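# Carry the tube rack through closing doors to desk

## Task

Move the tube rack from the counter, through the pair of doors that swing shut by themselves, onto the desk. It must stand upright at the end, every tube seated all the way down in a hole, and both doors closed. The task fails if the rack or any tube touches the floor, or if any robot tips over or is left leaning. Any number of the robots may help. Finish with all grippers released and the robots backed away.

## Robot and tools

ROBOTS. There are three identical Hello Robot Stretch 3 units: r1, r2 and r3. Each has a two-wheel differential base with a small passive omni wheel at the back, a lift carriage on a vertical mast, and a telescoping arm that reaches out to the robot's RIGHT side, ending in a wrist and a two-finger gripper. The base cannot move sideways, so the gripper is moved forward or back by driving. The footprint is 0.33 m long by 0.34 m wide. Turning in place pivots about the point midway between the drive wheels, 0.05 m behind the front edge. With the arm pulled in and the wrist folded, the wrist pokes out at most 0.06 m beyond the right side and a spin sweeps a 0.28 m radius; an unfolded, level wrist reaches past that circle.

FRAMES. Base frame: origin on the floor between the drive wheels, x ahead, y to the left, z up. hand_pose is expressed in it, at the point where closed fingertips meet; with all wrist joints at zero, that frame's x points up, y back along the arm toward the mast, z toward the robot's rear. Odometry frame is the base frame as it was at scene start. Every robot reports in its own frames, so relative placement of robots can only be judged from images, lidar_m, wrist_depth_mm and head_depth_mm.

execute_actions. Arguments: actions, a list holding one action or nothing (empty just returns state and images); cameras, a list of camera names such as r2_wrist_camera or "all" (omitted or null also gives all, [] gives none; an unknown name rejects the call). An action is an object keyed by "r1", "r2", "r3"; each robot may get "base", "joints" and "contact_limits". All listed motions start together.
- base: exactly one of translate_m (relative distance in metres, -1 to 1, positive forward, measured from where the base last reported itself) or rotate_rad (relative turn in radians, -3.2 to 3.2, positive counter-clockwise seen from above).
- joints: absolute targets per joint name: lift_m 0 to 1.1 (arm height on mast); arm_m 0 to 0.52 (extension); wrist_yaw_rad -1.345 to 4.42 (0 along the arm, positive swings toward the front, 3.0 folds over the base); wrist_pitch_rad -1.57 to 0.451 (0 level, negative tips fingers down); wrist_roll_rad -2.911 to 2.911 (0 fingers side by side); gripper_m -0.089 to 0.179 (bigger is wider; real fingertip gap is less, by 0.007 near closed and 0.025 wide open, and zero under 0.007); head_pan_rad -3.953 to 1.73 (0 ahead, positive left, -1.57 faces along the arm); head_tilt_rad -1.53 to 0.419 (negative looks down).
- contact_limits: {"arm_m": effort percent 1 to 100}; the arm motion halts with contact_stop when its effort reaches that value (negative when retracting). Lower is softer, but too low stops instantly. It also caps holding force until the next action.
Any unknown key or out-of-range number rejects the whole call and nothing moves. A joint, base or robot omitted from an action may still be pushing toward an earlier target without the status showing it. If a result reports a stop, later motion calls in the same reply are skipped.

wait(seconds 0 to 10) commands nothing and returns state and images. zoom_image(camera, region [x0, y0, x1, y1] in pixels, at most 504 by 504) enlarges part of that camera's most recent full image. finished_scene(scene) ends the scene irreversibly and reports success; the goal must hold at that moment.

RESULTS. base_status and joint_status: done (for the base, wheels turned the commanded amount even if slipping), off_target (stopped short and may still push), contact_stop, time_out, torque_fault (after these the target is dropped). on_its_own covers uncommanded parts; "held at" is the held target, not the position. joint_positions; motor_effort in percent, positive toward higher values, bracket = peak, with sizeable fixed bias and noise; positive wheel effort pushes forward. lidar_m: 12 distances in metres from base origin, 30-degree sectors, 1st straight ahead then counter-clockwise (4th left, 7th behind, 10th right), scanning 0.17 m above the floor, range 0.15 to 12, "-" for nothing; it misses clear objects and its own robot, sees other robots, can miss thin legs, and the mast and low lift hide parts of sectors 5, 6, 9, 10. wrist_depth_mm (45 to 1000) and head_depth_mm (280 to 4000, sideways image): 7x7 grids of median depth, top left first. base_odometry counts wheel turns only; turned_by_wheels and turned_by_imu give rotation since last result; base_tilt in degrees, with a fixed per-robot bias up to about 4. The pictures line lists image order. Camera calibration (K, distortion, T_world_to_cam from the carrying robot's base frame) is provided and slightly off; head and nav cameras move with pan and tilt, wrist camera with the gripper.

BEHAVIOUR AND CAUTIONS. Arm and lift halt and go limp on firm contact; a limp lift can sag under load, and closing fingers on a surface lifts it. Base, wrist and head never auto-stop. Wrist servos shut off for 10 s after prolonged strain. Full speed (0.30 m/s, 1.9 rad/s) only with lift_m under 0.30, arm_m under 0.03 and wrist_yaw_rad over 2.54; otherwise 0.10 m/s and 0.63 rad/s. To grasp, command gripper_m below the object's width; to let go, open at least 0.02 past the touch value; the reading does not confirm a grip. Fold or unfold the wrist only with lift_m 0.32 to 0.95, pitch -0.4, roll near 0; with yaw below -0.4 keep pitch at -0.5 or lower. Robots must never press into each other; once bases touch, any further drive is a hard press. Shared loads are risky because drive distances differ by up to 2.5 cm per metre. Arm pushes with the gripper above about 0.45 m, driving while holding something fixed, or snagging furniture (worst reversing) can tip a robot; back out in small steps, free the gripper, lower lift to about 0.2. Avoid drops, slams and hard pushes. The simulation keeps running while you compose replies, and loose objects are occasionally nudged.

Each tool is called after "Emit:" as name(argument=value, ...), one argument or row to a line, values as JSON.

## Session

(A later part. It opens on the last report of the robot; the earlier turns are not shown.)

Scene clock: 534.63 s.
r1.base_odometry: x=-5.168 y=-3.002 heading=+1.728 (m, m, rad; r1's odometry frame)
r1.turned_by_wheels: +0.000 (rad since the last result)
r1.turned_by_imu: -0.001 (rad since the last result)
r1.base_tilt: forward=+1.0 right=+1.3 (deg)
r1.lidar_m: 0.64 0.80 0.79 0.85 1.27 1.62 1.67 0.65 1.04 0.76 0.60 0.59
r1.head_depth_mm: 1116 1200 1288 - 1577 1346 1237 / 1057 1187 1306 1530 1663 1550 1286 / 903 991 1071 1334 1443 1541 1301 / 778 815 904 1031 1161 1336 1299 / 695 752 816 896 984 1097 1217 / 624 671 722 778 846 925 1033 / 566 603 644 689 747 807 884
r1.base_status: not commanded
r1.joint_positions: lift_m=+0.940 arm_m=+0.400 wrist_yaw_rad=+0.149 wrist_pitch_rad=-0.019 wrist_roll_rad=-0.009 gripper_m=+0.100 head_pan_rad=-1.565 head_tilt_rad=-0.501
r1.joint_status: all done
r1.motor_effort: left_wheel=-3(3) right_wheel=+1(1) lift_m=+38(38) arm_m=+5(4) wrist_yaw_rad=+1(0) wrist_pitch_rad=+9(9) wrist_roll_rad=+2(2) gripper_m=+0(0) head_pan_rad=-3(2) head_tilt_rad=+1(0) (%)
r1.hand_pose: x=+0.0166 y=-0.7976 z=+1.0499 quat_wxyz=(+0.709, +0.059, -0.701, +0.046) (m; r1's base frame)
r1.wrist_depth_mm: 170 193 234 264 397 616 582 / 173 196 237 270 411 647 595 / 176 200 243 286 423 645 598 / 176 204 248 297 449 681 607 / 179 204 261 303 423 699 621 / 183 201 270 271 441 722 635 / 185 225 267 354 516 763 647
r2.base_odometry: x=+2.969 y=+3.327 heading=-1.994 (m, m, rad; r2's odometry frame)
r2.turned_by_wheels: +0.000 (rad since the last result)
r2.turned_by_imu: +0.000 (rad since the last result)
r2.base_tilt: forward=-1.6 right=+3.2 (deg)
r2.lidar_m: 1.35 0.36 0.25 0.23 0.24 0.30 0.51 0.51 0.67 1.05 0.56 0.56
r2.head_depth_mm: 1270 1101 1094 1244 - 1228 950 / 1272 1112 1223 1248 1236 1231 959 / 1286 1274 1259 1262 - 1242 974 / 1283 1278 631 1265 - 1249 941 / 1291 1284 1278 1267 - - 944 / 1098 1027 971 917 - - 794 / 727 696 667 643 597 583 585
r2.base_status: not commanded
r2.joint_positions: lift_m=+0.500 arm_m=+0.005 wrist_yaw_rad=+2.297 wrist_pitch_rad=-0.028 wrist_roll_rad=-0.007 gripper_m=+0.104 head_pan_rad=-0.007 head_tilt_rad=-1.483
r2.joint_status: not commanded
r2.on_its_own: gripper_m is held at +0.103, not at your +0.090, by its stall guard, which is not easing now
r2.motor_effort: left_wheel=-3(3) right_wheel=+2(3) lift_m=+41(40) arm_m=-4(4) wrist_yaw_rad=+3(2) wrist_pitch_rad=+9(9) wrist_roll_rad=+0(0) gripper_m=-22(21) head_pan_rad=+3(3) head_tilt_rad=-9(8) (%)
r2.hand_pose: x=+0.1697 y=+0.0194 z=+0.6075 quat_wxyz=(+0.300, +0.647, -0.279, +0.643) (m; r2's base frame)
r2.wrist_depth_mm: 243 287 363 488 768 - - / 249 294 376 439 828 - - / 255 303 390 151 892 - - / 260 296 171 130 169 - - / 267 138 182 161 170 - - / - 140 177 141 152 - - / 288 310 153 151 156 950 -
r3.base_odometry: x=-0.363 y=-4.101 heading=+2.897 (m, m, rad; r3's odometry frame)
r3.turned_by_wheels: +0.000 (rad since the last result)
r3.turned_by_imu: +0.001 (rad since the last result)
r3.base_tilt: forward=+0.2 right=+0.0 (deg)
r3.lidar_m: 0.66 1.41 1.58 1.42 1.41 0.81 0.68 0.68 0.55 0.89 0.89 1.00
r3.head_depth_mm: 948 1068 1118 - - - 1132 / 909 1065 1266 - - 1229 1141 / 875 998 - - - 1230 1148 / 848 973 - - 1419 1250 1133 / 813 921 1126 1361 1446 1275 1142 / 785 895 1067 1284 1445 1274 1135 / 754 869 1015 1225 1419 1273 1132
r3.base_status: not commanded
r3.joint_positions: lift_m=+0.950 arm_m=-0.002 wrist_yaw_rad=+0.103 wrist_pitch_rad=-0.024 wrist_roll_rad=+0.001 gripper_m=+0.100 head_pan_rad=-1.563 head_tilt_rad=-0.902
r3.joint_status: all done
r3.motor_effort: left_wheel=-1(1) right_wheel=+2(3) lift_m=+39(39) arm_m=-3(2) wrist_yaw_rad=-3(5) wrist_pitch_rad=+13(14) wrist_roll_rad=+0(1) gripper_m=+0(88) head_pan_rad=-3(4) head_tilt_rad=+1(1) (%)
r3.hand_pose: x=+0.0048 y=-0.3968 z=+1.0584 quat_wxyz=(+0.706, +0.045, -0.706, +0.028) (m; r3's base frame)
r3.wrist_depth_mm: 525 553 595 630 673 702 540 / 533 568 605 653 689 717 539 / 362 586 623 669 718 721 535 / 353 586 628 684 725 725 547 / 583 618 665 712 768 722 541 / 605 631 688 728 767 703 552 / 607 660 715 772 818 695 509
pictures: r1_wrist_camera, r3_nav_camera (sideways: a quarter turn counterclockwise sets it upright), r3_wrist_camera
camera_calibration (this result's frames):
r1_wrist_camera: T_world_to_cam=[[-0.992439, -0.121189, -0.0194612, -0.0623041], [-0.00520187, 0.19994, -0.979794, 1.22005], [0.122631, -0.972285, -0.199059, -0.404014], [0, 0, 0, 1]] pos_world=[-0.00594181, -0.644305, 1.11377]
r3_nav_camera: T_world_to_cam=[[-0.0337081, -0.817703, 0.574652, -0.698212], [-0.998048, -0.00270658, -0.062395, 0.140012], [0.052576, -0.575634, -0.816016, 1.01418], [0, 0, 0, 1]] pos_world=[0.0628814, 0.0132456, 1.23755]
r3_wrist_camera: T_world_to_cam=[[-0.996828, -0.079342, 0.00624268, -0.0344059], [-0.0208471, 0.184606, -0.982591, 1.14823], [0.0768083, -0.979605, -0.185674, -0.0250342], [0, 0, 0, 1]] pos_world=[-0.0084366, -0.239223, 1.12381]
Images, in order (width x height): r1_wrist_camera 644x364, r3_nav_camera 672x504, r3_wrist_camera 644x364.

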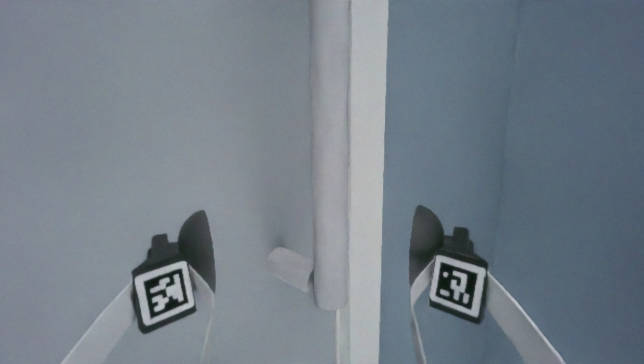

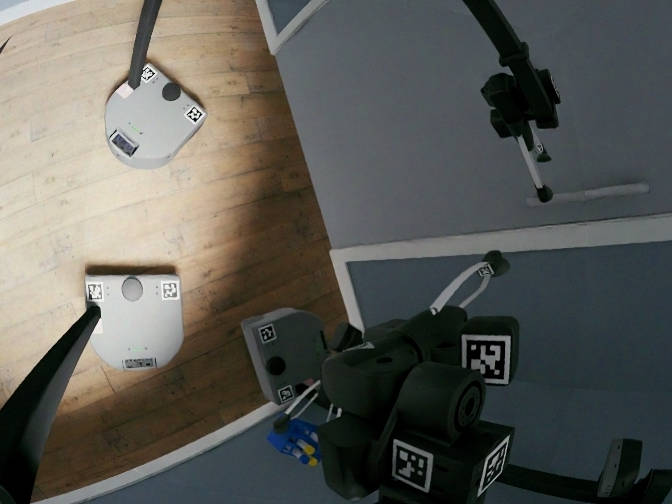

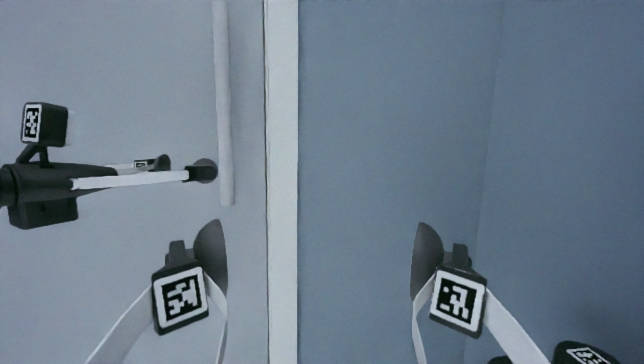

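Emit:
execute_actions(
  actions=[
    {"r1":{"joints":{"arm_m":0.49,"wrist_yaw_rad":0.1,"gripper_m":0.08}},"r3":{"base":{"rotate_rad":0.255},"joints":{"lift_m":1.07}}},
  ],
  cameras=[],
)

Emit:
execute_actions(
  actions=[
    {"r1":{"joints":{"gripper_m":-0.05}},"r3":{"joints":{"arm_m":0.44}}},
  ],
  cameras=["r3_wrist_camera","r3_nav_camera","r1_wrist_camera"],
)

Scene clock: 537.67 s.
r1.base_odometry: x=-5.168 y=-3.002 heading=+1.728 (m, m, rad; r1's odometry frame)
r1.turned_by_wheels: +0.000 (rad since the last result)
r1.turned_by_imu: -0.001 (rad since the last result)
r1.base_tilt: forward=+0.9 right=+1.4 (deg)
r1.lidar_m: 0.64 0.80 0.79 0.84 1.27 1.63 1.67 0.66 1.04 0.76 0.60 0.59
r1.head_depth_mm: 1118 1199 1291 - - 1353 1231 / 1055 1194 1312 1528 1650 1563 1296 / 901 997 1072 1279 1445 1538 1295 / 779 815 893 1030 1164 1336 1292 / 697 753 819 888 989 1093 1207 / 624 670 722 778 846 930 1030 / 565 602 644 691 743 807 879
r1.base_status: not commanded
r1.joint_positions: lift_m=+0.940 arm_m=+0.490 wrist_yaw_rad=+0.101 wrist_pitch_rad=-0.019 wrist_roll_rad=-0.009 gripper_m=+0.080 head_pan_rad=-1.565 head_tilt_rad=-0.501
r1.joint_status: all done
r1.motor_effort: left_wheel=-3(3) right_wheel=+2(1) lift_m=+38(38) arm_m=+5(4) wrist_yaw_rad=-1(4) wrist_pitch_rad=+9(9) wrist_roll_rad=+2(2) gripper_m=+0(75) head_pan_rad=-3(3) head_tilt_rad=+1(1) (%)
r1.hand_pose: x=+0.0044 y=-0.8891 z=+1.0499 quat_wxyz=(+0.710, +0.043, -0.702, +0.029) (m; r1's base frame)
r1.wrist_depth_mm: 133 152 169 225 334 563 522 / 135 155 179 231 349 581 533 / 137 157 181 237 361 590 535 / 139 160 186 239 379 605 549 / 142 162 164 248 370 633 566 / 144 161 210 257 353 651 581 / 146 176 185 269 436 649 578
r2.base_odometry: x=+2.969 y=+3.327 heading=-1.994 (m, m, rad; r2's odometry frame)
r2.turned_by_wheels: +0.000 (rad since the last result)
r2.turned_by_imu: +0.000 (rad since the last result)
r2.base_tilt: forward=-1.6 right=+3.2 (deg)
r2.lidar_m: 1.35 0.36 0.25 0.23 0.24 0.30 0.50 0.51 0.67 1.05 0.56 0.56
r2.head_depth_mm: 1278 1100 1095 1248 - 1233 953 / 1272 1111 1153 1249 1238 1228 954 / 1282 1272 1256 1267 - 1235 972 / 1290 1273 632 1268 - 1246 947 / 1296 1285 1276 1269 - - 944 / 1096 1031 973 917 - - 800 / 725 696 667 644 598 583 586
r2.base_status: not commanded
r2.joint_positions: lift_m=+0.500 arm_m=+0.005 wrist_yaw_rad=+2.297 wrist_pitch_rad=-0.028 wrist_roll_rad=-0.007 gripper_m=+0.104 head_pan_rad=-0.007 head_tilt_rad=-1.483
r2.joint_status: not commanded
r2.on_its_own: gripper_m is held at +0.103, not at your +0.090, by its stall guard, which is not easing now
r2.motor_effort: left_wheel=-3(2) right_wheel=+3(3) lift_m=+41(41) arm_m=-4(4) wrist_yaw_rad=+3(3) wrist_pitch_rad=+9(9) wrist_roll_rad=+0(0) gripper_m=-19(20) head_pan_rad=+3(3) head_tilt_rad=-9(8) (%)
r2.hand_pose: x=+0.1697 y=+0.0194 z=+0.6075 quat_wxyz=(+0.300, +0.647, -0.279, +0.643) (m; r2's base frame)
r2.wrist_depth_mm: 243 286 366 491 768 - - / 250 295 376 445 827 - - / 256 302 391 151 896 - - / 261 296 171 130 170 - - / 267 138 183 161 170 - - / - 141 177 141 153 - - / 288 313 153 151 156 985 -
r3.base_odometry: x=-0.363 y=-4.101 heading=-3.131 (m, m, rad; r3's odometry frame)
r3.turned_by_wheels: +0.255 (rad since the last result)
r3.turned_by_imu: +0.253 (rad since the last result)
r3.base_tilt: forward=+0.1 right=+0.0 (deg)
r3.lidar_m: 0.69 1.44 1.50 1.32 1.02 0.72 0.68 0.55 0.55 0.89 0.91 0.66
r3.head_depth_mm: - - - - 756 1133 1142 / - - - - 1390 1169 1142 / - - - - 1447 1273 1147 / - - 1128 1376 1451 1277 1137 / 780 939 1085 1336 1442 1274 1138 / 591 905 1075 1324 1454 1272 1131 / 493 891 1058 1299 1449 1269 1133
r3.base_status: done
r3.joint_positions: lift_m=+1.070 arm_m=-0.002 wrist_yaw_rad=+0.102 wrist_pitch_rad=-0.023 wrist_roll_rad=+0.001 gripper_m=+0.100 head_pan_rad=-1.563 head_tilt_rad=-0.902
r3.joint_status: all done
r3.motor_effort: left_wheel=-1(5) right_wheel=+3(9) lift_m=+38(40) arm_m=-2(2) wrist_yaw_rad=-2(3) wrist_pitch_rad=+12(13) wrist_roll_rad=+0(0) gripper_m=+0(0) head_pan_rad=-2(3) head_tilt_rad=+2(1) (%)
r3.hand_pose: x=+0.0045 y=-0.3969 z=+1.1786 quat_wxyz=(+0.706, +0.044, -0.706, +0.028) (m; r3's base frame)
r3.wrist_depth_mm: 601 592 594 591 599 599 597 / 618 616 619 623 608 610 612 / 630 645 632 630 630 630 634 / 649 656 646 638 655 649 650 / 257 287 348 596 675 666 655 / 688 697 687 696 668 685 699 / 721 732 733 720 714 721 711
pictures: none
No camera images: the call's "cameras" was empty. Leave "cameras" out to get every camera's image.

Scene clock: 542.10 s.
r1.base_odometry: x=-5.168 y=-3.002 heading=+1.728 (m, m, rad; r1's odometry frame)
r1.turned_by_wheels: +0.001 (rad since the last result)
r1.turned_by_imu: +0.001 (rad since the last result)
r1.base_tilt: forward=+0.9 right=+1.4 (deg)
r1.lidar_m: 0.64 0.80 0.79 0.85 1.27 1.63 1.67 0.65 1.04 0.76 0.60 0.59
r1.head_depth_mm: 1117 627 1282 - - 1352 1233 / 1052 1123 692 1518 1648 1560 1290 / 900 957 1015 1280 1443 1534 1295 / 773 791 886 1028 1165 1333 1302 / 693 749 814 891 983 1094 1210 / 623 667 717 773 844 927 1028 / 566 600 643 691 743 804 881
r1.base_status: not commanded
r1.joint_positions: lift_m=+0.940 arm_m=+0.491 wrist_yaw_rad=+0.149 wrist_pitch_rad=-0.015 wrist_roll_rad=-0.009 gripper_m=-0.035 head_pan_rad=-1.565 head_tilt_rad=-0.501
r1.joint_status: gripper_m off_target (ended at -0.035, target -0.050)
r1.on_its_own: wrist_yaw_rad is held at +0.146, not at your +0.100, by its stall guard, which is not easing now; gripper_m is held at -0.037, not at your -0.050, by its stall guard, which is still easing
r1.motor_effort: left_wheel=+3(12) right_wheel=-9(18) lift_m=+38(38) arm_m=-9(10) wrist_yaw_rad=-3(36) wrist_pitch_rad=+7(9) wrist_roll_rad=+2(2) gripper_m=-27(97) head_pan_rad=-2(1) head_tilt_rad=+1(0) (%)
r1.hand_pose: x=+0.0165 y=-0.8887 z=+1.0507 quat_wxyz=(+0.709, +0.058, -0.701, +0.047) (m; r1's base frame)
r1.wrist_depth_mm: 127 144 174 122 296 458 520 / 129 146 177 126 307 483 531 / 131 149 181 130 317 509 543 / 133 152 186 135 333 549 556 / 136 155 183 136 364 599 572 / 138 159 - 141 412 622 581 / 140 158 186 149 358 653 582
r2.base_odometry: x=+2.969 y=+3.327 heading=-1.994 (m, m, rad; r2's odometry frame)
r2.turned_by_wheels: +0.000 (rad since the last result)
r2.turned_by_imu: +0.000 (rad since the last result)
r2.base_tilt: forward=-1.6 right=+3.2 (deg)
r2.lidar_m: 1.35 0.36 0.25 0.23 0.24 0.30 0.51 0.52 0.66 1.05 0.56 0.56
r2.head_depth_mm: 1263 1102 1100 1243 - 1233 950 / 1281 1107 1160 1249 1241 1229 963 / 1283 1271 1265 1260 - 1244 971 / 1286 1279 632 1258 - 1243 940 / 1288 1289 1271 1259 - - 948 / 1098 1027 974 928 - - 801 / 726 697 669 643 597 583 587
r2.base_status: not commanded
r2.joint_positions: lift_m=+0.500 arm_m=+0.005 wrist_yaw_rad=+2.297 wrist_pitch_rad=-0.028 wrist_roll_rad=-0.007 gripper_m=+0.104 head_pan_rad=-0.007 head_tilt_rad=-1.483
r2.joint_status: not commanded
r2.on_its_own: gripper_m is held at +0.103, not at your +0.090, by its stall guard, which is not easing now
r2.motor_effort: left_wheel=-3(3) right_wheel=+4(2) lift_m=+41(40) arm_m=-4(4) wrist_yaw_rad=+3(3) wrist_pitch_rad=+9(9) wrist_roll_rad=+0(0) gripper_m=-20(20) head_pan_rad=+3(2) head_tilt_rad=-9(9) (%)
r2.hand_pose: x=+0.1697 y=+0.0194 z=+0.6075 quat_wxyz=(+0.300, +0.647, -0.279, +0.643) (m; r2's base frame)
r2.wrist_depth_mm: 244 287 360 493 757 - - / 250 294 374 447 830 - - / 255 304 391 150 893 - - / 261 297 171 130 170 - - / 266 138 183 160 171 - - / - 140 177 141 153 - - / 289 310 153 151 156 966 -
r3.base_odometry: x=-0.363 y=-4.101 heading=-3.131 (m, m, rad; r3's odometry frame)
r3.turned_by_wheels: +0.000 (rad since the last result)
r3.turned_by_imu: +0.001 (rad since the last result)
r3.base_tilt: forward=+0.1 right=+0.0 (deg)
r3.lidar_m: 0.69 1.44 1.50 1.33 1.03 0.71 0.67 0.55 0.55 0.89 0.91 0.66
r3.head_depth_mm: 821 955 1146 1284 755 1133 1144 / 816 945 1131 1403 1425 1172 1138 / 794 928 1103 1382 1440 1275 1148 / 796 927 1104 1360 1448 1268 1137 / 787 919 1088 1348 1441 1274 1136 / 577 904 1068 1318 1438 1273 1139 / 494 893 1058 1296 1451 1278 1134
r3.base_status: not commanded
r3.joint_positions: lift_m=+1.070 arm_m=+0.440 wrist_yaw_rad=+0.101 wrist_pitch_rad=-0.023 wrist_roll_rad=+0.001 gripper_m=+0.100 head_pan_rad=-1.563 head_tilt_rad=-0.902
r3.joint_status: all done
r3.motor_effort: left_wheel=-2(2) right_wheel=+3(3) lift_m=+39(39) arm_m=+3(5) wrist_yaw_rad=-2(2) wrist_pitch_rad=+12(12) wrist_roll_rad=+0(0) gripper_m=+0(0) head_pan_rad=-4(3) head_tilt_rad=+1(1) (%)
r3.hand_pose: x=+0.0044 y=-0.8389 z=+1.1786 quat_wxyz=(+0.706, +0.044, -0.706, +0.027) (m; r3's base frame)
r3.wrist_depth_mm: 191 191 191 125 191 179 187 / 197 197 197 129 196 183 194 / 203 204 204 134 203 188 200 / 210 210 209 140 209 195 206 / 217 216 216 146 215 201 215 / 223 223 223 151 223 208 221 / 231 233 232 155 230 216 230
pictures: r1_wrist_camera, r3_nav_camera (sideways: a quarter turn counterclockwise sets it upright), r3_wrist_camera
camera_calibration (this result's frames):
r1_wrist_camera: T_world_to_cam=[[-0.992474, -0.120865, -0.0196693, -0.0729072], [-0.00451421, 0.196628, -0.980468, 1.23689], [0.122372, -0.973, -0.195694, -0.496598], [0, 0, 0, 1]] pos_world=[-0.00600548, -0.735208, 1.11411]
r3_nav_camera: T_world_to_cam=[[-0.0337927, -0.817662, 0.574706, -0.698282], [-0.998048, -0.00260775, -0.0623953, 0.140012], [0.052517, -0.575693, -0.815978, 1.01413], [0, 0, 0, 1]] pos_world=[0.0628828, 0.0132356, 1.23755]
r3_wrist_camera: T_world_to_cam=[[-0.996956, -0.0777207, 0.00621904, -0.0692528], [-0.0204477, 0.183651, -0.982779, 1.3474], [0.0752401, -0.979914, -0.184682, -0.437184], [0, 0, 0, 1]] pos_world=[-0.00859684, -0.681238, 1.24389]
Images, in order (width x height): r1_wrist_camera 644x364, r3_nav_camera 672x504, r3_wrist_camera 644x364.

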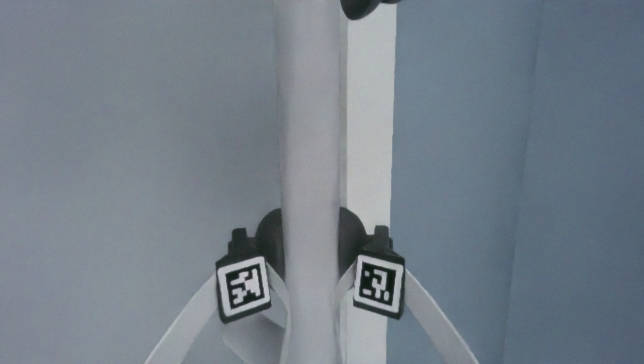

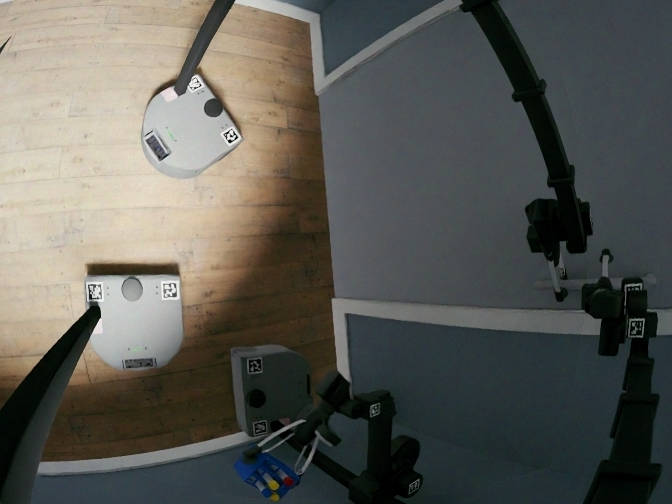

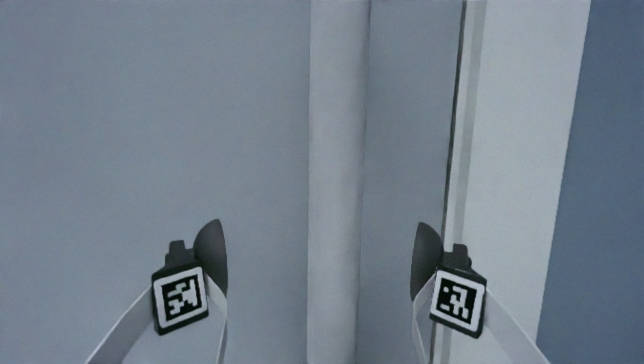

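Emit:
execute_actions(
  actions=[
    {"r3":{"joints":{"arm_m":0.46}}},
  ],
  cameras=["r3_wrist_camera","r2_nav_camera"],
)

Emit:
execute_actions(
  actions=[
    {"r3":{"joints":{"gripper_m":-0.05}}},
  ],
  cameras=[],
)

Emit:
execute_actions(
  actions=[
    {"r3":{"joints":{"arm_m":0.38},"contact_limits":{"arm_m":60}},"r1":{"joints":{"arm_m":0.44},"contact_limits":{"arm_m":60}}},
  ],
  cameras=["r3_nav_camera","r2_nav_camera"],
)

Scene clock: 545.47 s.
r1.base_odometry: x=-5.168 y=-3.002 heading=+1.728 (m, m, rad; r1's odometry frame)
r1.turned_by_wheels: +0.000 (rad since the last result)
r1.turned_by_imu: -0.001 (rad since the last result)
r1.base_tilt: forward=+1.0 right=+1.5 (deg)
r1.lidar_m: 0.63 0.80 0.79 0.85 1.27 1.63 1.67 0.66 1.04 0.76 0.60 0.59
r1.head_depth_mm: 1116 654 1285 - - 1361 1228 / 1053 1065 702 1528 1656 1541 1292 / 897 947 1007 1278 1438 1540 1300 / 775 794 888 1031 1159 1334 1294 / 692 750 814 892 983 1096 1211 / 622 670 720 777 846 923 1030 / 566 601 643 691 744 809 882
r1.base_status: not commanded
r1.joint_positions: lift_m=+0.940 arm_m=+0.491 wrist_yaw_rad=+0.149 wrist_pitch_rad=-0.016 wrist_roll_rad=-0.009 gripper_m=-0.020 head_pan_rad=-1.565 head_tilt_rad=-0.501
r1.joint_status: not commanded
r1.on_its_own: wrist_yaw_rad is held at +0.146, not at your +0.100, by its stall guard, which is not easing now; gripper_m is held at -0.021, not at your -0.050, by its stall guard, which is still easing
r1.motor_effort: left_wheel=+3(4) right_wheel=-7(8) lift_m=+38(38) arm_m=-10(10) wrist_yaw_rad=-3(2) wrist_pitch_rad=+8(8) wrist_roll_rad=+2(2) gripper_m=-21(22) head_pan_rad=-3(3) head_tilt_rad=+1(0) (%)
r1.hand_pose: x=+0.0166 y=-0.8887 z=+1.0505 quat_wxyz=(+0.709, +0.059, -0.701, +0.047) (m; r1's base frame)
r1.wrist_depth_mm: 127 144 174 122 295 456 529 / 129 147 178 127 306 485 541 / 131 150 182 130 322 518 538 / 133 152 186 135 333 556 553 / 136 156 183 137 362 588 572 / 138 158 - 141 414 634 571 / 141 158 188 150 360 654 590
r2.base_odometry: x=+2.969 y=+3.327 heading=-1.994 (m, m, rad; r2's odometry frame)
r2.turned_by_wheels: +0.000 (rad since the last result)
r2.turned_by_imu: +0.000 (rad since the last result)
r2.base_tilt: forward=-1.6 right=+3.2 (deg)
r2.lidar_m: 1.35 0.36 0.25 0.23 0.23 0.30 0.51 0.51 0.67 1.05 0.56 0.56
r2.head_depth_mm: 1270 1097 1092 1239 - 1230 955 / 1275 1114 1154 1258 1240 1227 962 / 1283 1270 1263 1258 - 1241 974 / 1292 1281 632 1267 - 1235 940 / 1282 1281 1273 1272 - - 944 / 1088 1028 974 920 - - 795 / 726 697 669 643 596 583 585
r2.base_status: not commanded
r2.joint_positions: lift_m=+0.500 arm_m=+0.005 wrist_yaw_rad=+2.297 wrist_pitch_rad=-0.028 wrist_roll_rad=-0.007 gripper_m=+0.104 head_pan_rad=-0.007 head_tilt_rad=-1.483
r2.joint_status: not commanded
r2.on_its_own: gripper_m is held at +0.103, not at your +0.090, by its stall guard, which is not easing now
r2.motor_effort: left_wheel=-3(3) right_wheel=+3(3) lift_m=+41(40) arm_m=-4(4) wrist_yaw_rad=+2(3) wrist_pitch_rad=+9(9) wrist_roll_rad=+0(0) gripper_m=-20(21) head_pan_rad=+2(3) head_tilt_rad=-9(8) (%)
r2.hand_pose: x=+0.1697 y=+0.0194 z=+0.6075 quat_wxyz=(+0.300, +0.647, -0.279, +0.643) (m; r2's base frame)
r2.wrist_depth_mm: 244 287 364 493 760 - - / 249 297 374 438 807 - - / 255 304 389 151 896 - - / 261 297 171 131 170 - - / 268 138 182 161 171 - - / - 141 177 141 153 - - / 288 311 153 150 156 996 -
r3.base_odometry: x=-0.363 y=-4.101 heading=-3.131 (m, m, rad; r3's odometry frame)
r3.turned_by_wheels: +0.000 (rad since the last result)
r3.turned_by_imu: +0.001 (rad since the last result)
r3.base_tilt: forward=+0.1 right=+0.0 (deg)
r3.lidar_m: 0.69 1.44 1.50 1.32 1.03 0.71 0.67 0.55 0.55 0.89 0.91 0.66
r3.head_depth_mm: 820 954 1152 1289 752 1140 1134 / 812 941 1128 1402 1419 1182 1134 / 795 926 1099 1387 1446 1274 1152 / 794 927 1104 1357 1435 1275 1137 / 787 918 1087 1336 1456 1275 1135 / 575 907 1079 1319 1448 1274 1135 / 493 897 1062 1298 1439 1271 1138
r3.base_status: not commanded
r3.joint_positions: lift_m=+1.070 arm_m=+0.460 wrist_yaw_rad=+0.101 wrist_pitch_rad=-0.023 wrist_roll_rad=+0.001 gripper_m=+0.100 head_pan_rad=-1.563 head_tilt_rad=-0.902
r3.joint_status: all done
r3.motor_effort: left_wheel=-1(2) right_wheel=+3(3) lift_m=+40(40) arm_m=+3(2) wrist_yaw_rad=-2(2) wrist_pitch_rad=+12(12) wrist_roll_rad=+0(0) gripper_m=+0(1) head_pan_rad=-3(4) head_tilt_rad=+1(1) (%)
r3.hand_pose: x=+0.0044 y=-0.8589 z=+1.1786 quat_wxyz=(+0.706, +0.044, -0.706, +0.027) (m; r3's base frame)
r3.wrist_depth_mm: 173 173 173 106 173 162 160 / 178 178 178 109 178 166 167 / 184 183 184 113 183 170 179 / 189 190 189 116 189 176 185 / 197 196 196 121 194 179 192 / 201 202 201 125 202 186 199 / 209 209 209 129 209 192 206
pictures: r2_nav_camera (sideways: a quarter turn counterclockwise sets it upright), r3_wrist_camera
camera_calibration (this result's frames):
r2_nav_camera: T_world_to_cam=[[0.99295, -0.035449, 0.113112, -0.11231], [-0.037774, -0.999115, 0.0184774, 0.0296758], [0.112357, -0.0226198, -0.99341, 1.24926], [0, 0, 0, 1]] pos_world=[-0.0277237, 0.0539264, 1.25319]
r3_wrist_camera: T_world_to_cam=[[-0.996956, -0.0777207, 0.00621899, -0.070807], [-0.0204477, 0.183651, -0.982779, 1.35108], [0.0752401, -0.979914, -0.184682, -0.456781], [0, 0, 0, 1]] pos_world=[-0.00859685, -0.701236, 1.24389]
Images, in order (width x height): r2_nav_camera 672x504, r3_wrist_camera 644x364.

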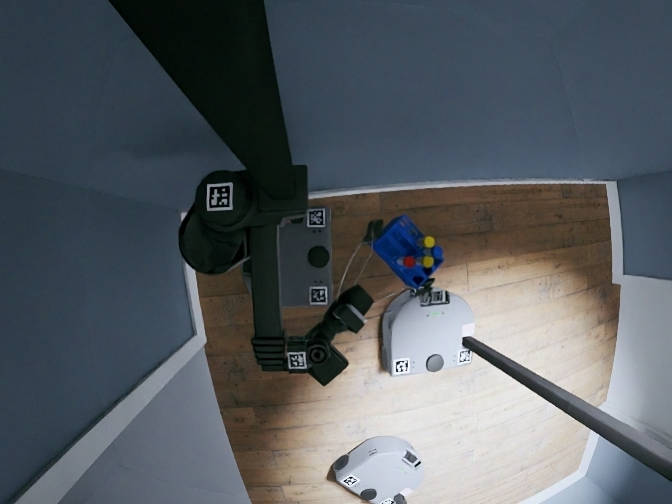

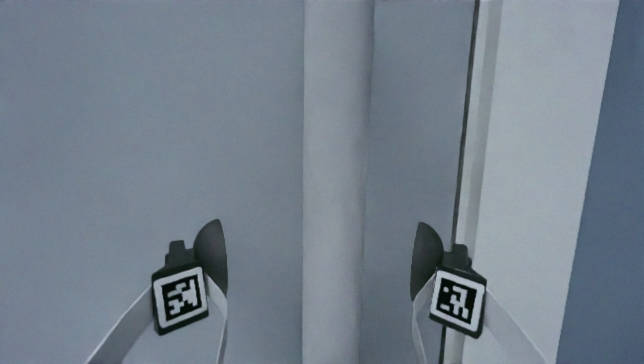

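Scene clock: 547.47 s.
r1.base_odometry: x=-5.168 y=-3.002 heading=+1.728 (m, m, rad; r1's odometry frame)
r1.turned_by_wheels: +0.000 (rad since the last result)
r1.turned_by_imu: +0.000 (rad since the last result)
r1.base_tilt: forward=+0.9 right=+1.5 (deg)
r1.lidar_m: 0.63 0.80 0.79 0.85 1.26 1.62 1.67 0.65 1.04 0.76 0.60 0.59
r1.head_depth_mm: 1123 655 1290 - - 1356 1237 / 1051 1062 702 1522 1653 1552 1291 / 897 943 1001 1284 1441 1528 1294 / 776 784 885 1030 1164 1330 1293 / 694 749 816 891 983 1095 1208 / 623 666 718 776 847 931 1031 / 566 602 641 688 744 806 879
r1.base_status: not commanded
r1.joint_positions: lift_m=+0.940 arm_m=+0.491 wrist_yaw_rad=+0.149 wrist_pitch_rad=-0.017 wrist_roll_rad=-0.009 gripper_m=-0.017 head_pan_rad=-1.565 head_tilt_rad=-0.501
r1.joint_status: not commanded
r1.on_its_own: wrist_yaw_rad is held at +0.146, not at your +0.100, by its stall guard, which is not easing now; gripper_m is held at -0.018, not at your -0.050, by its stall guard, which is not easing now
r1.motor_effort: left_wheel=+4(3) right_wheel=-7(7) lift_m=+38(38) arm_m=-10(9) wrist_yaw_rad=-3(2) wrist_pitch_rad=+8(8) wrist_roll_rad=+2(2) gripper_m=-19(21) head_pan_rad=-2(2) head_tilt_rad=+1(1) (%)
r1.hand_pose: x=+0.0166 y=-0.8886 z=+1.0504 quat_wxyz=(+0.709, +0.059, -0.701, +0.047) (m; r1's base frame)
r1.wrist_depth_mm: 127 144 173 122 296 458 529 / 129 147 178 127 307 489 544 / 132 150 182 130 319 522 547 / 134 152 186 135 335 556 554 / 136 155 184 137 358 597 564 / 138 159 - 141 415 624 581 / 140 158 188 150 361 652 589
r2.base_odometry: x=+2.969 y=+3.327 heading=-1.994 (m, m, rad; r2's odometry frame)
r2.turned_by_wheels: +0.000 (rad since the last result)
r2.turned_by_imu: +0.000 (rad since the last result)
r2.base_tilt: forward=-1.6 right=+3.2 (deg)
r2.lidar_m: 1.35 0.36 0.25 0.23 0.24 0.30 0.51 0.51 0.66 1.05 0.56 0.56
r2.head_depth_mm: 1276 1103 1099 1242 - 1233 953 / 1271 1109 1156 1249 1241 1228 961 / 1275 1266 1269 1267 - 1232 975 / 1280 1279 633 1261 - 1236 944 / 1291 1283 1274 1268 - - 946 / 1093 1031 966 922 - - 798 / 726 695 669 644 596 581 587
r2.base_status: not commanded
r2.joint_positions: lift_m=+0.500 arm_m=+0.005 wrist_yaw_rad=+2.297 wrist_pitch_rad=-0.028 wrist_roll_rad=-0.007 gripper_m=+0.104 head_pan_rad=-0.007 head_tilt_rad=-1.483
r2.joint_status: not commanded
r2.on_its_own: gripper_m is held at +0.103, not at your +0.090, by its stall guard, which is not easing now
r2.motor_effort: left_wheel=-3(3) right_wheel=+3(3) lift_m=+41(41) arm_m=-4(4) wrist_yaw_rad=+3(3) wrist_pitch_rad=+9(9) wrist_roll_rad=+0(0) gripper_m=-22(20) head_pan_rad=+3(3) head_tilt_rad=-9(9) (%)
r2.hand_pose: x=+0.1697 y=+0.0194 z=+0.6075 quat_wxyz=(+0.300, +0.647, -0.279, +0.643) (m; r2's base frame)
r2.wrist_depth_mm: 243 289 361 491 764 - - / 249 296 376 439 826 - - / 255 303 388 151 894 - - / 261 295 171 131 169 - - / 265 138 182 160 170 - - / - 140 177 141 153 - - / 287 309 153 151 156 986 -
r3.base_odometry: x=-0.363 y=-4.101 heading=-3.131 (m, m, rad; r3's odometry frame)
r3.turned_by_wheels: +0.000 (rad since the last result)
r3.turned_by_imu: +0.000 (rad since the last result)
r3.base_tilt: forward=+0.1 right=+0.0 (deg)
r3.lidar_m: 0.69 1.44 1.50 1.33 1.03 0.71 0.67 0.55 0.55 0.89 0.90 0.66
r3.head_depth_mm: 821 957 1149 1291 754 1131 1141 / 814 946 1129 1401 1417 1168 1135 / 798 922 1102 1388 1440 1277 1143 / 798 927 1103 1353 1444 1273 1133 / 791 914 1085 1341 1437 1280 1139 / 575 902 1066 1320 1436 1269 1141 / 493 900 1053 1301 1452 1279 1135
r3.base_status: not commanded
r3.joint_positions: lift_m=+1.070 arm_m=+0.460 wrist_yaw_rad=+0.089 wrist_pitch_rad=-0.023 wrist_roll_rad=+0.001 gripper_m=-0.049 head_pan_rad=-1.563 head_tilt_rad=-0.902
r3.joint_status: all done
r3.motor_effort: left_wheel=-5(5) right_wheel=+12(13) lift_m=+39(39) arm_m=+3(3) wrist_yaw_rad=+11(11) wrist_pitch_rad=+12(12) wrist_roll_rad=+0(0) gripper_m=-30(96) head_pan_rad=-4(4) head_tilt_rad=+1(1) (%)
r3.hand_pose: x=+0.0014 y=-0.8592 z=+1.1786 quat_wxyz=(+0.707, +0.040, -0.706, +0.023) (m; r3's base frame)
r3.wrist_depth_mm: 171 172 173 105 173 162 164 / 176 177 178 109 178 167 176 / 182 182 182 113 183 171 183 / 186 188 188 116 190 176 188 / 194 193 194 119 195 182 195 / 199 200 200 122 201 187 202 / 207 207 208 130 210 194 209
pictures: none
No camera images: the call's "cameras" was empty. Leave "cameras" out to get every camera's image.

Scene clock: 549.90 s.
r1.base_odometry: x=-5.168 y=-3.002 heading=+1.728 (m, m, rad; r1's odometry frame)
r1.turned_by_wheels: +0.000 (rad since the last result)
r1.turned_by_imu: -0.001 (rad since the last result)
r1.base_tilt: forward=+1.0 right=+1.4 (deg)
r1.lidar_m: 0.63 0.79 0.79 0.85 1.26 1.63 1.68 0.65 1.04 0.76 0.60 0.59
r1.head_depth_mm: 1114 683 1276 - 1585 1357 1234 / 1051 1084 698 1527 1657 1551 1291 / 902 963 1005 1305 1450 1550 1295 / 775 791 900 1027 1164 1334 1295 / 695 752 815 894 983 1098 1215 / 624 669 719 777 847 930 1029 / 565 602 644 688 742 808 879
r1.base_status: not commanded
r1.joint_positions: lift_m=+0.940 arm_m=+0.440 wrist_yaw_rad=+0.145 wrist_pitch_rad=-0.017 wrist_roll_rad=-0.009 gripper_m=-0.018 head_pan_rad=-1.565 head_tilt_rad=-0.501
r1.joint_status: all done
r1.on_its_own: wrist_yaw_rad is held at +0.146, not at your +0.100, by its stall guard, which is not easing now; gripper_m is held at -0.018, not at your -0.050, by its stall guard, which is not easing now
r1.motor_effort: left_wheel=-1(3) right_wheel=+0(7) lift_m=+38(38) arm_m=-4(16) wrist_yaw_rad=+2(12) wrist_pitch_rad=+8(8) wrist_roll_rad=+2(2) gripper_m=-8(20) head_pan_rad=-3(2) head_tilt_rad=+0(0) (%)
r1.contact_limits: arm_m 47 (drawing in: default 29, maximum 47; extending or still: default 39, maximum 64)
r1.hand_pose: x=+0.0154 y=-0.8384 z=+1.0504 quat_wxyz=(+0.709, +0.057, -0.701, +0.045) (m; r1's base frame)
r1.wrist_depth_mm: 152 172 198 175 339 549 550 / 154 175 213 242 367 580 570 / 157 178 216 248 382 623 577 / 159 182 222 255 399 643 586 / 162 185 225 269 419 657 591 / 165 188 219 - 467 679 610 / 168 193 248 289 440 693 617
r2.base_odometry: x=+2.969 y=+3.327 heading=-1.994 (m, m, rad; r2's odometry frame)
r2.turned_by_wheels: +0.000 (rad since the last result)
r2.turned_by_imu: +0.000 (rad since the last result)
r2.base_tilt: forward=-1.6 right=+3.2 (deg)
r2.lidar_m: 1.35 0.36 0.25 0.23 0.24 0.30 0.50 0.51 0.66 1.05 0.54 0.52
r2.head_depth_mm: 1275 1089 1096 1243 - 1233 949 / 1269 1102 1113 1252 1240 1240 961 / 1274 1270 1260 1256 - 1241 972 / 1288 1272 631 1260 - 1239 942 / 1287 1282 1283 1274 - - 942 / 1095 1030 970 925 - - 801 / 726 697 669 645 596 582 586
r2.base_status: not commanded
r2.joint_positions: lift_m=+0.500 arm_m=+0.005 wrist_yaw_rad=+2.297 wrist_pitch_rad=-0.028 wrist_roll_rad=-0.007 gripper_m=+0.104 head_pan_rad=-0.007 head_tilt_rad=-1.483
r2.joint_status: not commanded
r2.on_its_own: gripper_m is held at +0.103, not at your +0.090, by its stall guard, which is not easing now
r2.motor_effort: left_wheel=-3(3) right_wheel=+2(3) lift_m=+41(41) arm_m=-4(4) wrist_yaw_rad=+2(3) wrist_pitch_rad=+9(9) wrist_roll_rad=+0(0) gripper_m=-20(21) head_pan_rad=+3(2) head_tilt_rad=-8(9) (%)
r2.hand_pose: x=+0.1697 y=+0.0194 z=+0.6075 quat_wxyz=(+0.300, +0.647, -0.279, +0.643) (m; r2's base frame)
r2.wrist_depth_mm: 243 287 362 492 771 - - / 249 294 377 442 824 - - / 255 305 391 150 880 - - / 261 297 171 130 170 - - / 265 138 183 161 170 - - / - 141 177 141 153 - - / 287 310 153 151 156 983 -
r3.base_odometry: x=-0.363 y=-4.101 heading=-3.131 (m, m, rad; r3's odometry frame)
r3.turned_by_wheels: +0.000 (rad since the last result)
r3.turned_by_imu: +0.068 (rad since the last result)
r3.base_tilt: forward=-2.2 right=+3.5 (deg)
r3.lidar_m: 0.70 1.49 1.48 1.34 0.93 0.68 0.66 0.47 0.43 0.88 0.91 1.26
r3.head_depth_mm: 746 870 1062 1304 678 1094 1120 / 743 877 1057 1347 1402 1205 1131 / 744 857 1061 1332 1406 1260 1131 / 741 870 1048 1328 1404 1256 1136 / 741 871 1052 1315 1409 1255 1134 / 720 862 1046 1314 1422 1256 1139 / 499 861 1046 1301 1422 1272 1138
r3.base_status: not commanded
r3.joint_positions: lift_m=+1.070 arm_m=+0.381 wrist_yaw_rad=+0.089 wrist_pitch_rad=+0.117 wrist_roll_rad=-0.002 gripper_m=-0.038 head_pan_rad=-1.563 head_tilt_rad=-0.902
r3.joint_status: all done
r3.on_its_own: base_tilt is 4.2 degrees off its reading at the scene's start (forward=+0.1 right=+0.0); gripper_m is held at -0.037, not at your -0.050, by its stall guard, which is still easing; arm_m is at rest, and its effort (-15) is outside its rest range (-14 to +14); wrist_pitch_rad is at rest, and its effort (-64) is outside its rest range (-20 to +32)
r3.motor_effort: left_wheel=-1(6) right_wheel=+2(14) lift_m=+27(38) arm_m=-15(15) wrist_yaw_rad=+11(13) wrist_pitch_rad=-64(65) wrist_roll_rad=+1(1) gripper_m=-2(30) head_pan_rad=-4(2) head_tilt_rad=+1(1) (%)
r3.contact_limits: arm_m 36 (drawing in: default 22, maximum 36; extending or still: default 28, maximum 46)
r3.hand_pose: x=+0.0015 y=-0.7826 z=+1.2150 quat_wxyz=(+0.704, -0.010, -0.706, +0.073) (m; r3's base frame)
r3.wrist_depth_mm: 192 190 187 116 182 166 175 / 197 193 191 118 185 169 177 / 200 197 194 120 187 171 180 / 202 200 197 122 191 175 183 / 206 202 200 123 194 176 186 / 210 208 203 124 196 180 189 / 214 211 206 130 202 183 191
pictures: r2_nav_camera (sideways: a quarter turn counterclockwise sets it upright), r3_nav_camera (sideways: a quarter turn counterclockwise sets it upright)
camera_calibration (this result's frames):
r2_nav_camera: T_world_to_cam=[[0.99295, -0.0354488, 0.113112, -0.11231], [-0.0377738, -0.999115, 0.0184774, 0.0296758], [0.112357, -0.0226198, -0.99341, 1.24926], [0, 0, 0, 1]] pos_world=[-0.0277237, 0.0539264, 1.25319]
r3_nav_camera: T_world_to_cam=[[-0.033797, -0.817357, 0.57514, -0.698847], [-0.998048, -0.00263837, -0.062398, 0.140016], [0.0525188, -0.576126, -0.815672, 1.01374], [0, 0, 0, 1]] pos_world=[0.062883, 0.0132013, 1.23755]
Images, in order (width x height): r2_nav_camera 672x504, r3_nav_camera 672x504.

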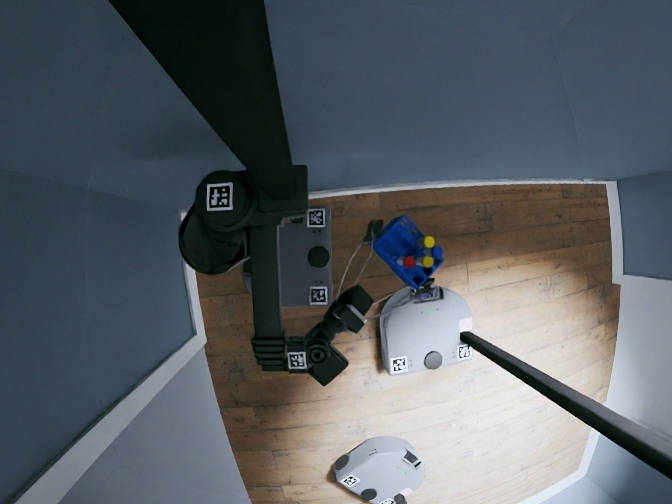

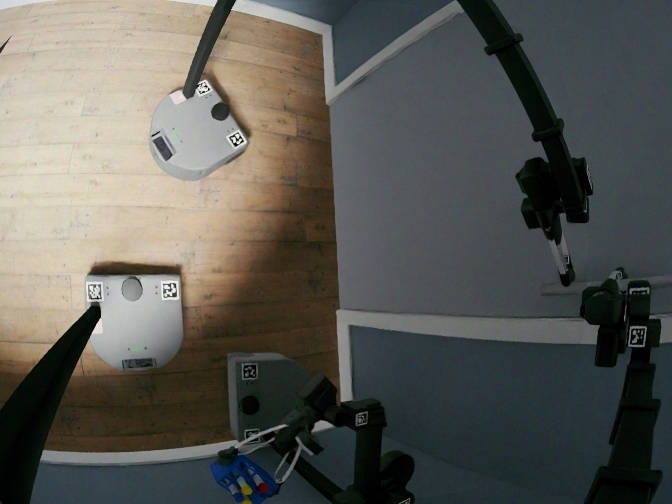

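Emit:
execute_actions(
  actions=[
    {"r3":{"joints":{"arm_m":0.46}},"r1":{"joints":{"gripper_m":0.15,"wrist_yaw_rad":0.1}}},
  ],
  cameras=[],
)

Emit:
execute_actions(
  actions=[
    {"r1":{"joints":{"arm_m":0.52}}},
  ],
  cameras=["r1_wrist_camera","r1_nav_camera"],
)

Scene clock: 553.50 s.
r1.base_odometry: x=-5.168 y=-3.002 heading=+1.728 (m, m, rad; r1's odometry frame)
r1.turned_by_wheels: +0.000 (rad since the last result)
r1.turned_by_imu: -0.001 (rad since the last result)
r1.base_tilt: forward=+0.9 right=+1.3 (deg)
r1.lidar_m: 0.63 0.80 0.78 0.85 1.27 1.63 1.68 0.66 1.04 0.76 0.60 0.59
r1.head_depth_mm: 1118 656 1288 - 1594 1358 1233 / 1054 1070 1217 1530 1661 1538 1297 / 899 948 1025 1309 1444 1534 1305 / 780 785 895 1028 1163 1333 1297 / 697 750 815 898 985 1099 1211 / 624 670 720 778 844 927 1030 / 565 602 644 691 744 807 882
r1.base_status: not commanded
r1.joint_positions: lift_m=+0.940 arm_m=+0.440 wrist_yaw_rad=+0.102 wrist_pitch_rad=-0.017 wrist_roll_rad=-0.009 gripper_m=+0.150 head_pan_rad=-1.565 head_tilt_rad=-0.501
r1.joint_status: all done
r1.motor_effort: left_wheel=-2(1) right_wheel=+0(1) lift_m=+38(38) arm_m=-5(4) wrist_yaw_rad=-3(2) wrist_pitch_rad=+8(8) wrist_roll_rad=+2(2) gripper_m=+1(80) head_pan_rad=-3(3) head_tilt_rad=+0(1) (%)
r1.hand_pose: x=+0.0046 y=-0.8397 z=+1.0504 quat_wxyz=(+0.710, +0.042, -0.702, +0.030) (m; r1's base frame)
r1.wrist_depth_mm: 155 178 202 186 389 603 553 / 158 180 223 276 404 619 555 / 160 184 226 285 424 622 573 / 163 188 231 294 442 646 580 / 164 196 236 300 465 651 603 / 163 207 233 205 480 - 603 / - 199 247 323 507 716 601
r2.base_odometry: x=+2.969 y=+3.327 heading=-1.994 (m, m, rad; r2's odometry frame)
r2.turned_by_wheels: +0.000 (rad since the last result)
r2.turned_by_imu: +0.000 (rad since the last result)
r2.base_tilt: forward=-1.6 right=+3.2 (deg)
r2.lidar_m: 1.35 0.36 0.25 0.23 0.24 0.30 0.51 0.51 0.66 1.05 0.56 0.56
r2.head_depth_mm: 1269 1104 1095 1245 - 1232 950 / 1276 1108 1153 1258 1245 1235 960 / 1278 1274 1264 1264 - 1241 971 / 1281 1283 632 1261 - 1244 942 / 1282 1279 1270 1254 - - 940 / 1096 1027 974 917 - - 800 / 727 699 667 644 597 585 585
r2.base_status: not commanded
r2.joint_positions: lift_m=+0.500 arm_m=+0.005 wrist_yaw_rad=+2.297 wrist_pitch_rad=-0.028 wrist_roll_rad=-0.007 gripper_m=+0.104 head_pan_rad=-0.007 head_tilt_rad=-1.483
r2.joint_status: not commanded
r2.on_its_own: gripper_m is held at +0.103, not at your +0.090, by its stall guard, which is not easing now
r2.motor_effort: left_wheel=-2(3) right_wheel=+3(3) lift_m=+41(41) arm_m=-4(4) wrist_yaw_rad=+3(3) wrist_pitch_rad=+9(9) wrist_roll_rad=+0(0) gripper_m=-20(21) head_pan_rad=+3(3) head_tilt_rad=-9(8) (%)
r2.hand_pose: x=+0.1697 y=+0.0194 z=+0.6075 quat_wxyz=(+0.300, +0.647, -0.279, +0.643) (m; r2's base frame)
r2.wrist_depth_mm: 243 286 363 496 764 - - / 249 295 378 442 824 - - / 256 304 389 151 879 - - / 260 295 172 131 170 - - / 266 138 182 161 171 - - / - 140 177 141 153 - - / 285 312 153 151 156 987 -
r3.base_odometry: x=-0.363 y=-4.101 heading=-3.131 (m, m, rad; r3's odometry frame)
r3.turned_by_wheels: +0.000 (rad since the last result)
r3.turned_by_imu: -0.069 (rad since the last result)
r3.base_tilt: forward=+0.1 right=+0.0 (deg)
r3.lidar_m: 0.69 1.45 1.50 1.32 1.03 0.71 0.67 0.55 0.55 0.89 0.91 0.66
r3.head_depth_mm: 820 959 1149 1302 766 1133 1139 / 813 949 1126 1411 1406 1177 1136 / 796 924 1095 1390 1452 1274 1147 / 798 925 1101 1351 1448 1271 1136 / 791 917 1090 1346 1439 1276 1140 / 586 910 1074 1306 1439 1284 1133 / 481 899 1059 1295 1448 1279 1133
r3.base_status: not commanded
r3.joint_positions: lift_m=+1.070 arm_m=+0.459 wrist_yaw_rad=+0.089 wrist_pitch_rad=-0.029 wrist_roll_rad=+0.002 gripper_m=-0.033 head_pan_rad=-1.563 head_tilt_rad=-0.902
r3.joint_status: all done
r3.on_its_own: gripper_m is held at -0.034, not at your -0.050, by its stall guard, which is not easing now
r3.motor_effort: left_wheel=-3(6) right_wheel=+9(9) lift_m=+30(30) arm_m=+6(13) wrist_yaw_rad=+11(15) wrist_pitch_rad=+15(64) wrist_roll_rad=+0(0) gripper_m=-21(22) head_pan_rad=-2(4) head_tilt_rad=+0(1) (%)
r3.hand_pose: x=+0.0013 y=-0.8587 z=+1.1774 quat_wxyz=(+0.706, +0.042, -0.706, +0.021) (m; r3's base frame)
r3.wrist_depth_mm: 171 173 173 107 174 162 172 / 177 178 177 110 179 167 177 / 182 184 184 114 185 172 184 / 189 188 189 117 189 177 191 / 194 195 196 120 197 183 197 / 201 201 202 123 202 190 205 / 207 208 210 132 211 197 211
pictures: none
No camera images: the call's "cameras" was empty. Leave "cameras" out to get every camera's image.

Scene clock: 556.57 s.
r1.base_odometry: x=-5.168 y=-3.002 heading=+1.727 (m, m, rad; r1's odometry frame)
r1.turned_by_wheels: +0.000 (rad since the last result)
r1.turned_by_imu: -0.031 (rad since the last result)
r1.base_tilt: forward=+1.0 right=+1.3 (deg)
r1.lidar_m: 0.64 0.80 0.79 0.84 1.23 1.62 1.71 0.65 1.04 0.79 0.61 0.60
r1.head_depth_mm: 1106 1139 1277 - - 1351 1235 / 1123 669 1282 1531 1645 1502 1296 / 957 979 713 1356 1547 1563 1301 / 808 854 924 1066 1218 1395 1294 / 725 781 849 928 1025 1142 1225 / 647 693 747 802 875 958 1064 / 584 621 662 712 763 824 898
r1.base_status: not commanded
r1.joint_positions: lift_m=+0.940 arm_m=+0.519 wrist_yaw_rad=+0.104 wrist_pitch_rad=-0.019 wrist_roll_rad=-0.005 gripper_m=+0.150 head_pan_rad=-1.565 head_tilt_rad=-0.501
r1.joint_status: all done
r1.motor_effort: left_wheel=-7(10) right_wheel=+8(37) lift_m=+40(41) arm_m=+11(20) wrist_yaw_rad=-4(39) wrist_pitch_rad=+9(15) wrist_roll_rad=-1(2) gripper_m=-1(6) head_pan_rad=-2(2) head_tilt_rad=+0(1) (%)
r1.hand_pose: x=+0.0051 y=-0.9186 z=+1.0498 quat_wxyz=(+0.708, +0.044, -0.704, +0.030) (m; r1's base frame)
r1.wrist_depth_mm: 138 97 194 236 363 546 495 / 140 100 199 241 380 557 501 / 142 103 203 247 397 574 511 / 144 107 208 253 416 598 527 / 145 109 212 261 434 595 534 / - 112 217 271 452 - 535 / - 163 222 281 477 653 532
r2.base_odometry: x=+2.969 y=+3.327 heading=-1.994 (m, m, rad; r2's odometry frame)
r2.turned_by_wheels: +0.000 (rad since the last result)
r2.turned_by_imu: +0.000 (rad since the last result)
r2.base_tilt: forward=-1.6 right=+3.3 (deg)
r2.lidar_m: 1.35 0.36 0.25 0.23 0.24 0.30 0.51 0.51 0.67 1.05 0.56 0.56
r2.head_depth_mm: 1271 1096 1095 1244 - 1238 950 / 1279 1112 1159 1247 1234 1233 961 / 1280 1272 1254 1258 - 1234 969 / 1288 1280 631 1259 - 1239 944 / 1292 1287 1283 1268 - - 943 / 1092 1032 972 922 - - 798 / 726 698 668 646 595 582 587
r2.base_status: not commanded
r2.joint_positions: lift_m=+0.500 arm_m=+0.005 wrist_yaw_rad=+2.297 wrist_pitch_rad=-0.028 wrist_roll_rad=-0.007 gripper_m=+0.104 head_pan_rad=-0.007 head_tilt_rad=-1.483
r2.joint_status: not commanded
r2.on_its_own: gripper_m is held at +0.103, not at your +0.090, by its stall guard, which is not easing now
r2.motor_effort: left_wheel=-3(3) right_wheel=+3(4) lift_m=+41(40) arm_m=-4(4) wrist_yaw_rad=+3(3) wrist_pitch_rad=+9(9) wrist_roll_rad=+0(0) gripper_m=-20(20) head_pan_rad=+3(2) head_tilt_rad=-8(8) (%)
r2.hand_pose: x=+0.1697 y=+0.0194 z=+0.6075 quat_wxyz=(+0.300, +0.647, -0.279, +0.643) (m; r2's base frame)
r2.wrist_depth_mm: 244 286 363 491 764 - - / 249 296 375 441 820 - - / 255 305 391 151 876 - - / 262 295 171 131 170 - - / 267 138 182 161 170 - - / - 140 178 141 153 - - / 288 310 153 151 156 987 -
r3.base_odometry: x=-0.363 y=-4.101 heading=-3.131 (m, m, rad; r3's odometry frame)
r3.turned_by_wheels: +0.000 (rad since the last result)
r3.turned_by_imu: +0.001 (rad since the last result)
r3.base_tilt: forward=+0.0 right=+0.1 (deg)
r3.lidar_m: 0.69 1.44 1.50 1.32 1.03 0.71 0.67 0.55 0.55 0.89 0.91 0.66
r3.head_depth_mm: 824 955 1151 1287 762 1130 1138 / 812 948 1135 1420 1423 1174 1140 / 795 926 1096 1374 1452 1269 1146 / 797 926 1102 1362 1436 1281 1137 / 593 918 1088 1335 1440 1274 1137 / 493 903 1079 1316 1441 1273 1145 / 774 898 1063 1291 1439 1275 1127
r3.base_status: not commanded
r3.joint_positions: lift_m=+1.070 arm_m=+0.459 wrist_yaw_rad=+0.089 wrist_pitch_rad=-0.029 wrist_roll_rad=+0.002 gripper_m=-0.033 head_pan_rad=-1.563 head_tilt_rad=-0.902
r3.joint_status: not commanded
r3.on_its_own: gripper_m is held at -0.034, not at your -0.050, by its stall guard, which is not easing now
r3.motor_effort: left_wheel=-3(4) right_wheel=+8(9) lift_m=+31(31) arm_m=+6(7) wrist_yaw_rad=+11(10) wrist_pitch_rad=+15(15) wrist_roll_rad=-1(0) gripper_m=-21(22) head_pan_rad=-4(3) head_tilt_rad=+1(1) (%)
r3.hand_pose: x=+0.0013 y=-0.8587 z=+1.1774 quat_wxyz=(+0.706, +0.042, -0.706, +0.021) (m; r3's base frame)
r3.wrist_depth_mm: 172 172 172 107 174 162 172 / 177 177 178 110 179 168 177 / 182 183 184 114 185 172 184 / 188 188 189 117 191 177 190 / 195 195 195 120 195 183 199 / 201 202 202 123 203 189 204 / 208 209 210 132 211 197 211
pictures: r1_nav_camera (sideways: a quarter turn counterclockwise sets it upright), r1_wrist_camera
camera_calibration (this result's frames):
r1_nav_camera: T_world_to_cam=[[0.0650752, -0.437667, 0.896779, -1.12819], [-0.996318, -0.0787708, 0.0338547, 0.0155544], [0.0558229, -0.89568, -0.441181, 0.527848], [0, 0, 0, 1]] pos_world=[0.0594484, -0.0197639, 1.24409]
r1_wrist_camera: T_world_to_cam=[[-0.996828, -0.0759026, -0.0239326, -0.0420944], [0.00824624, 0.20059, -0.979641, 1.24446], [0.0791579, -0.97673, -0.199328, -0.523879], [0, 0, 0, 1]] pos_world=[-0.0107539, -0.76451, 1.11369]
Images, in order (width x height): r1_nav_camera 672x504, r1_wrist_camera 644x364.

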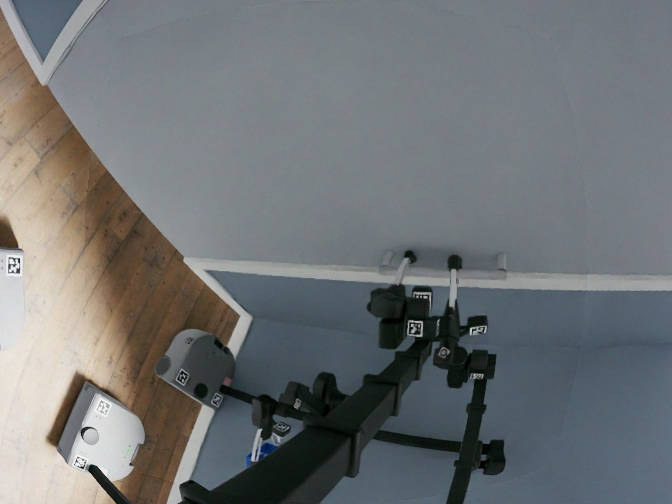

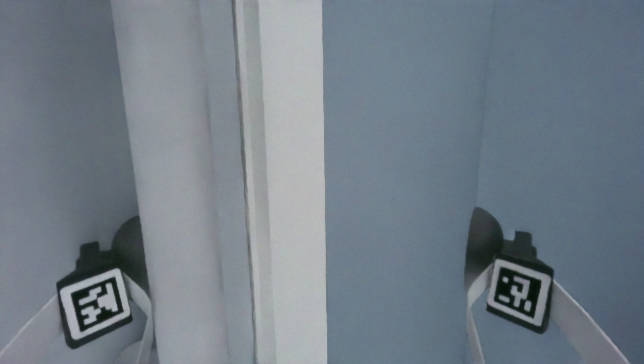

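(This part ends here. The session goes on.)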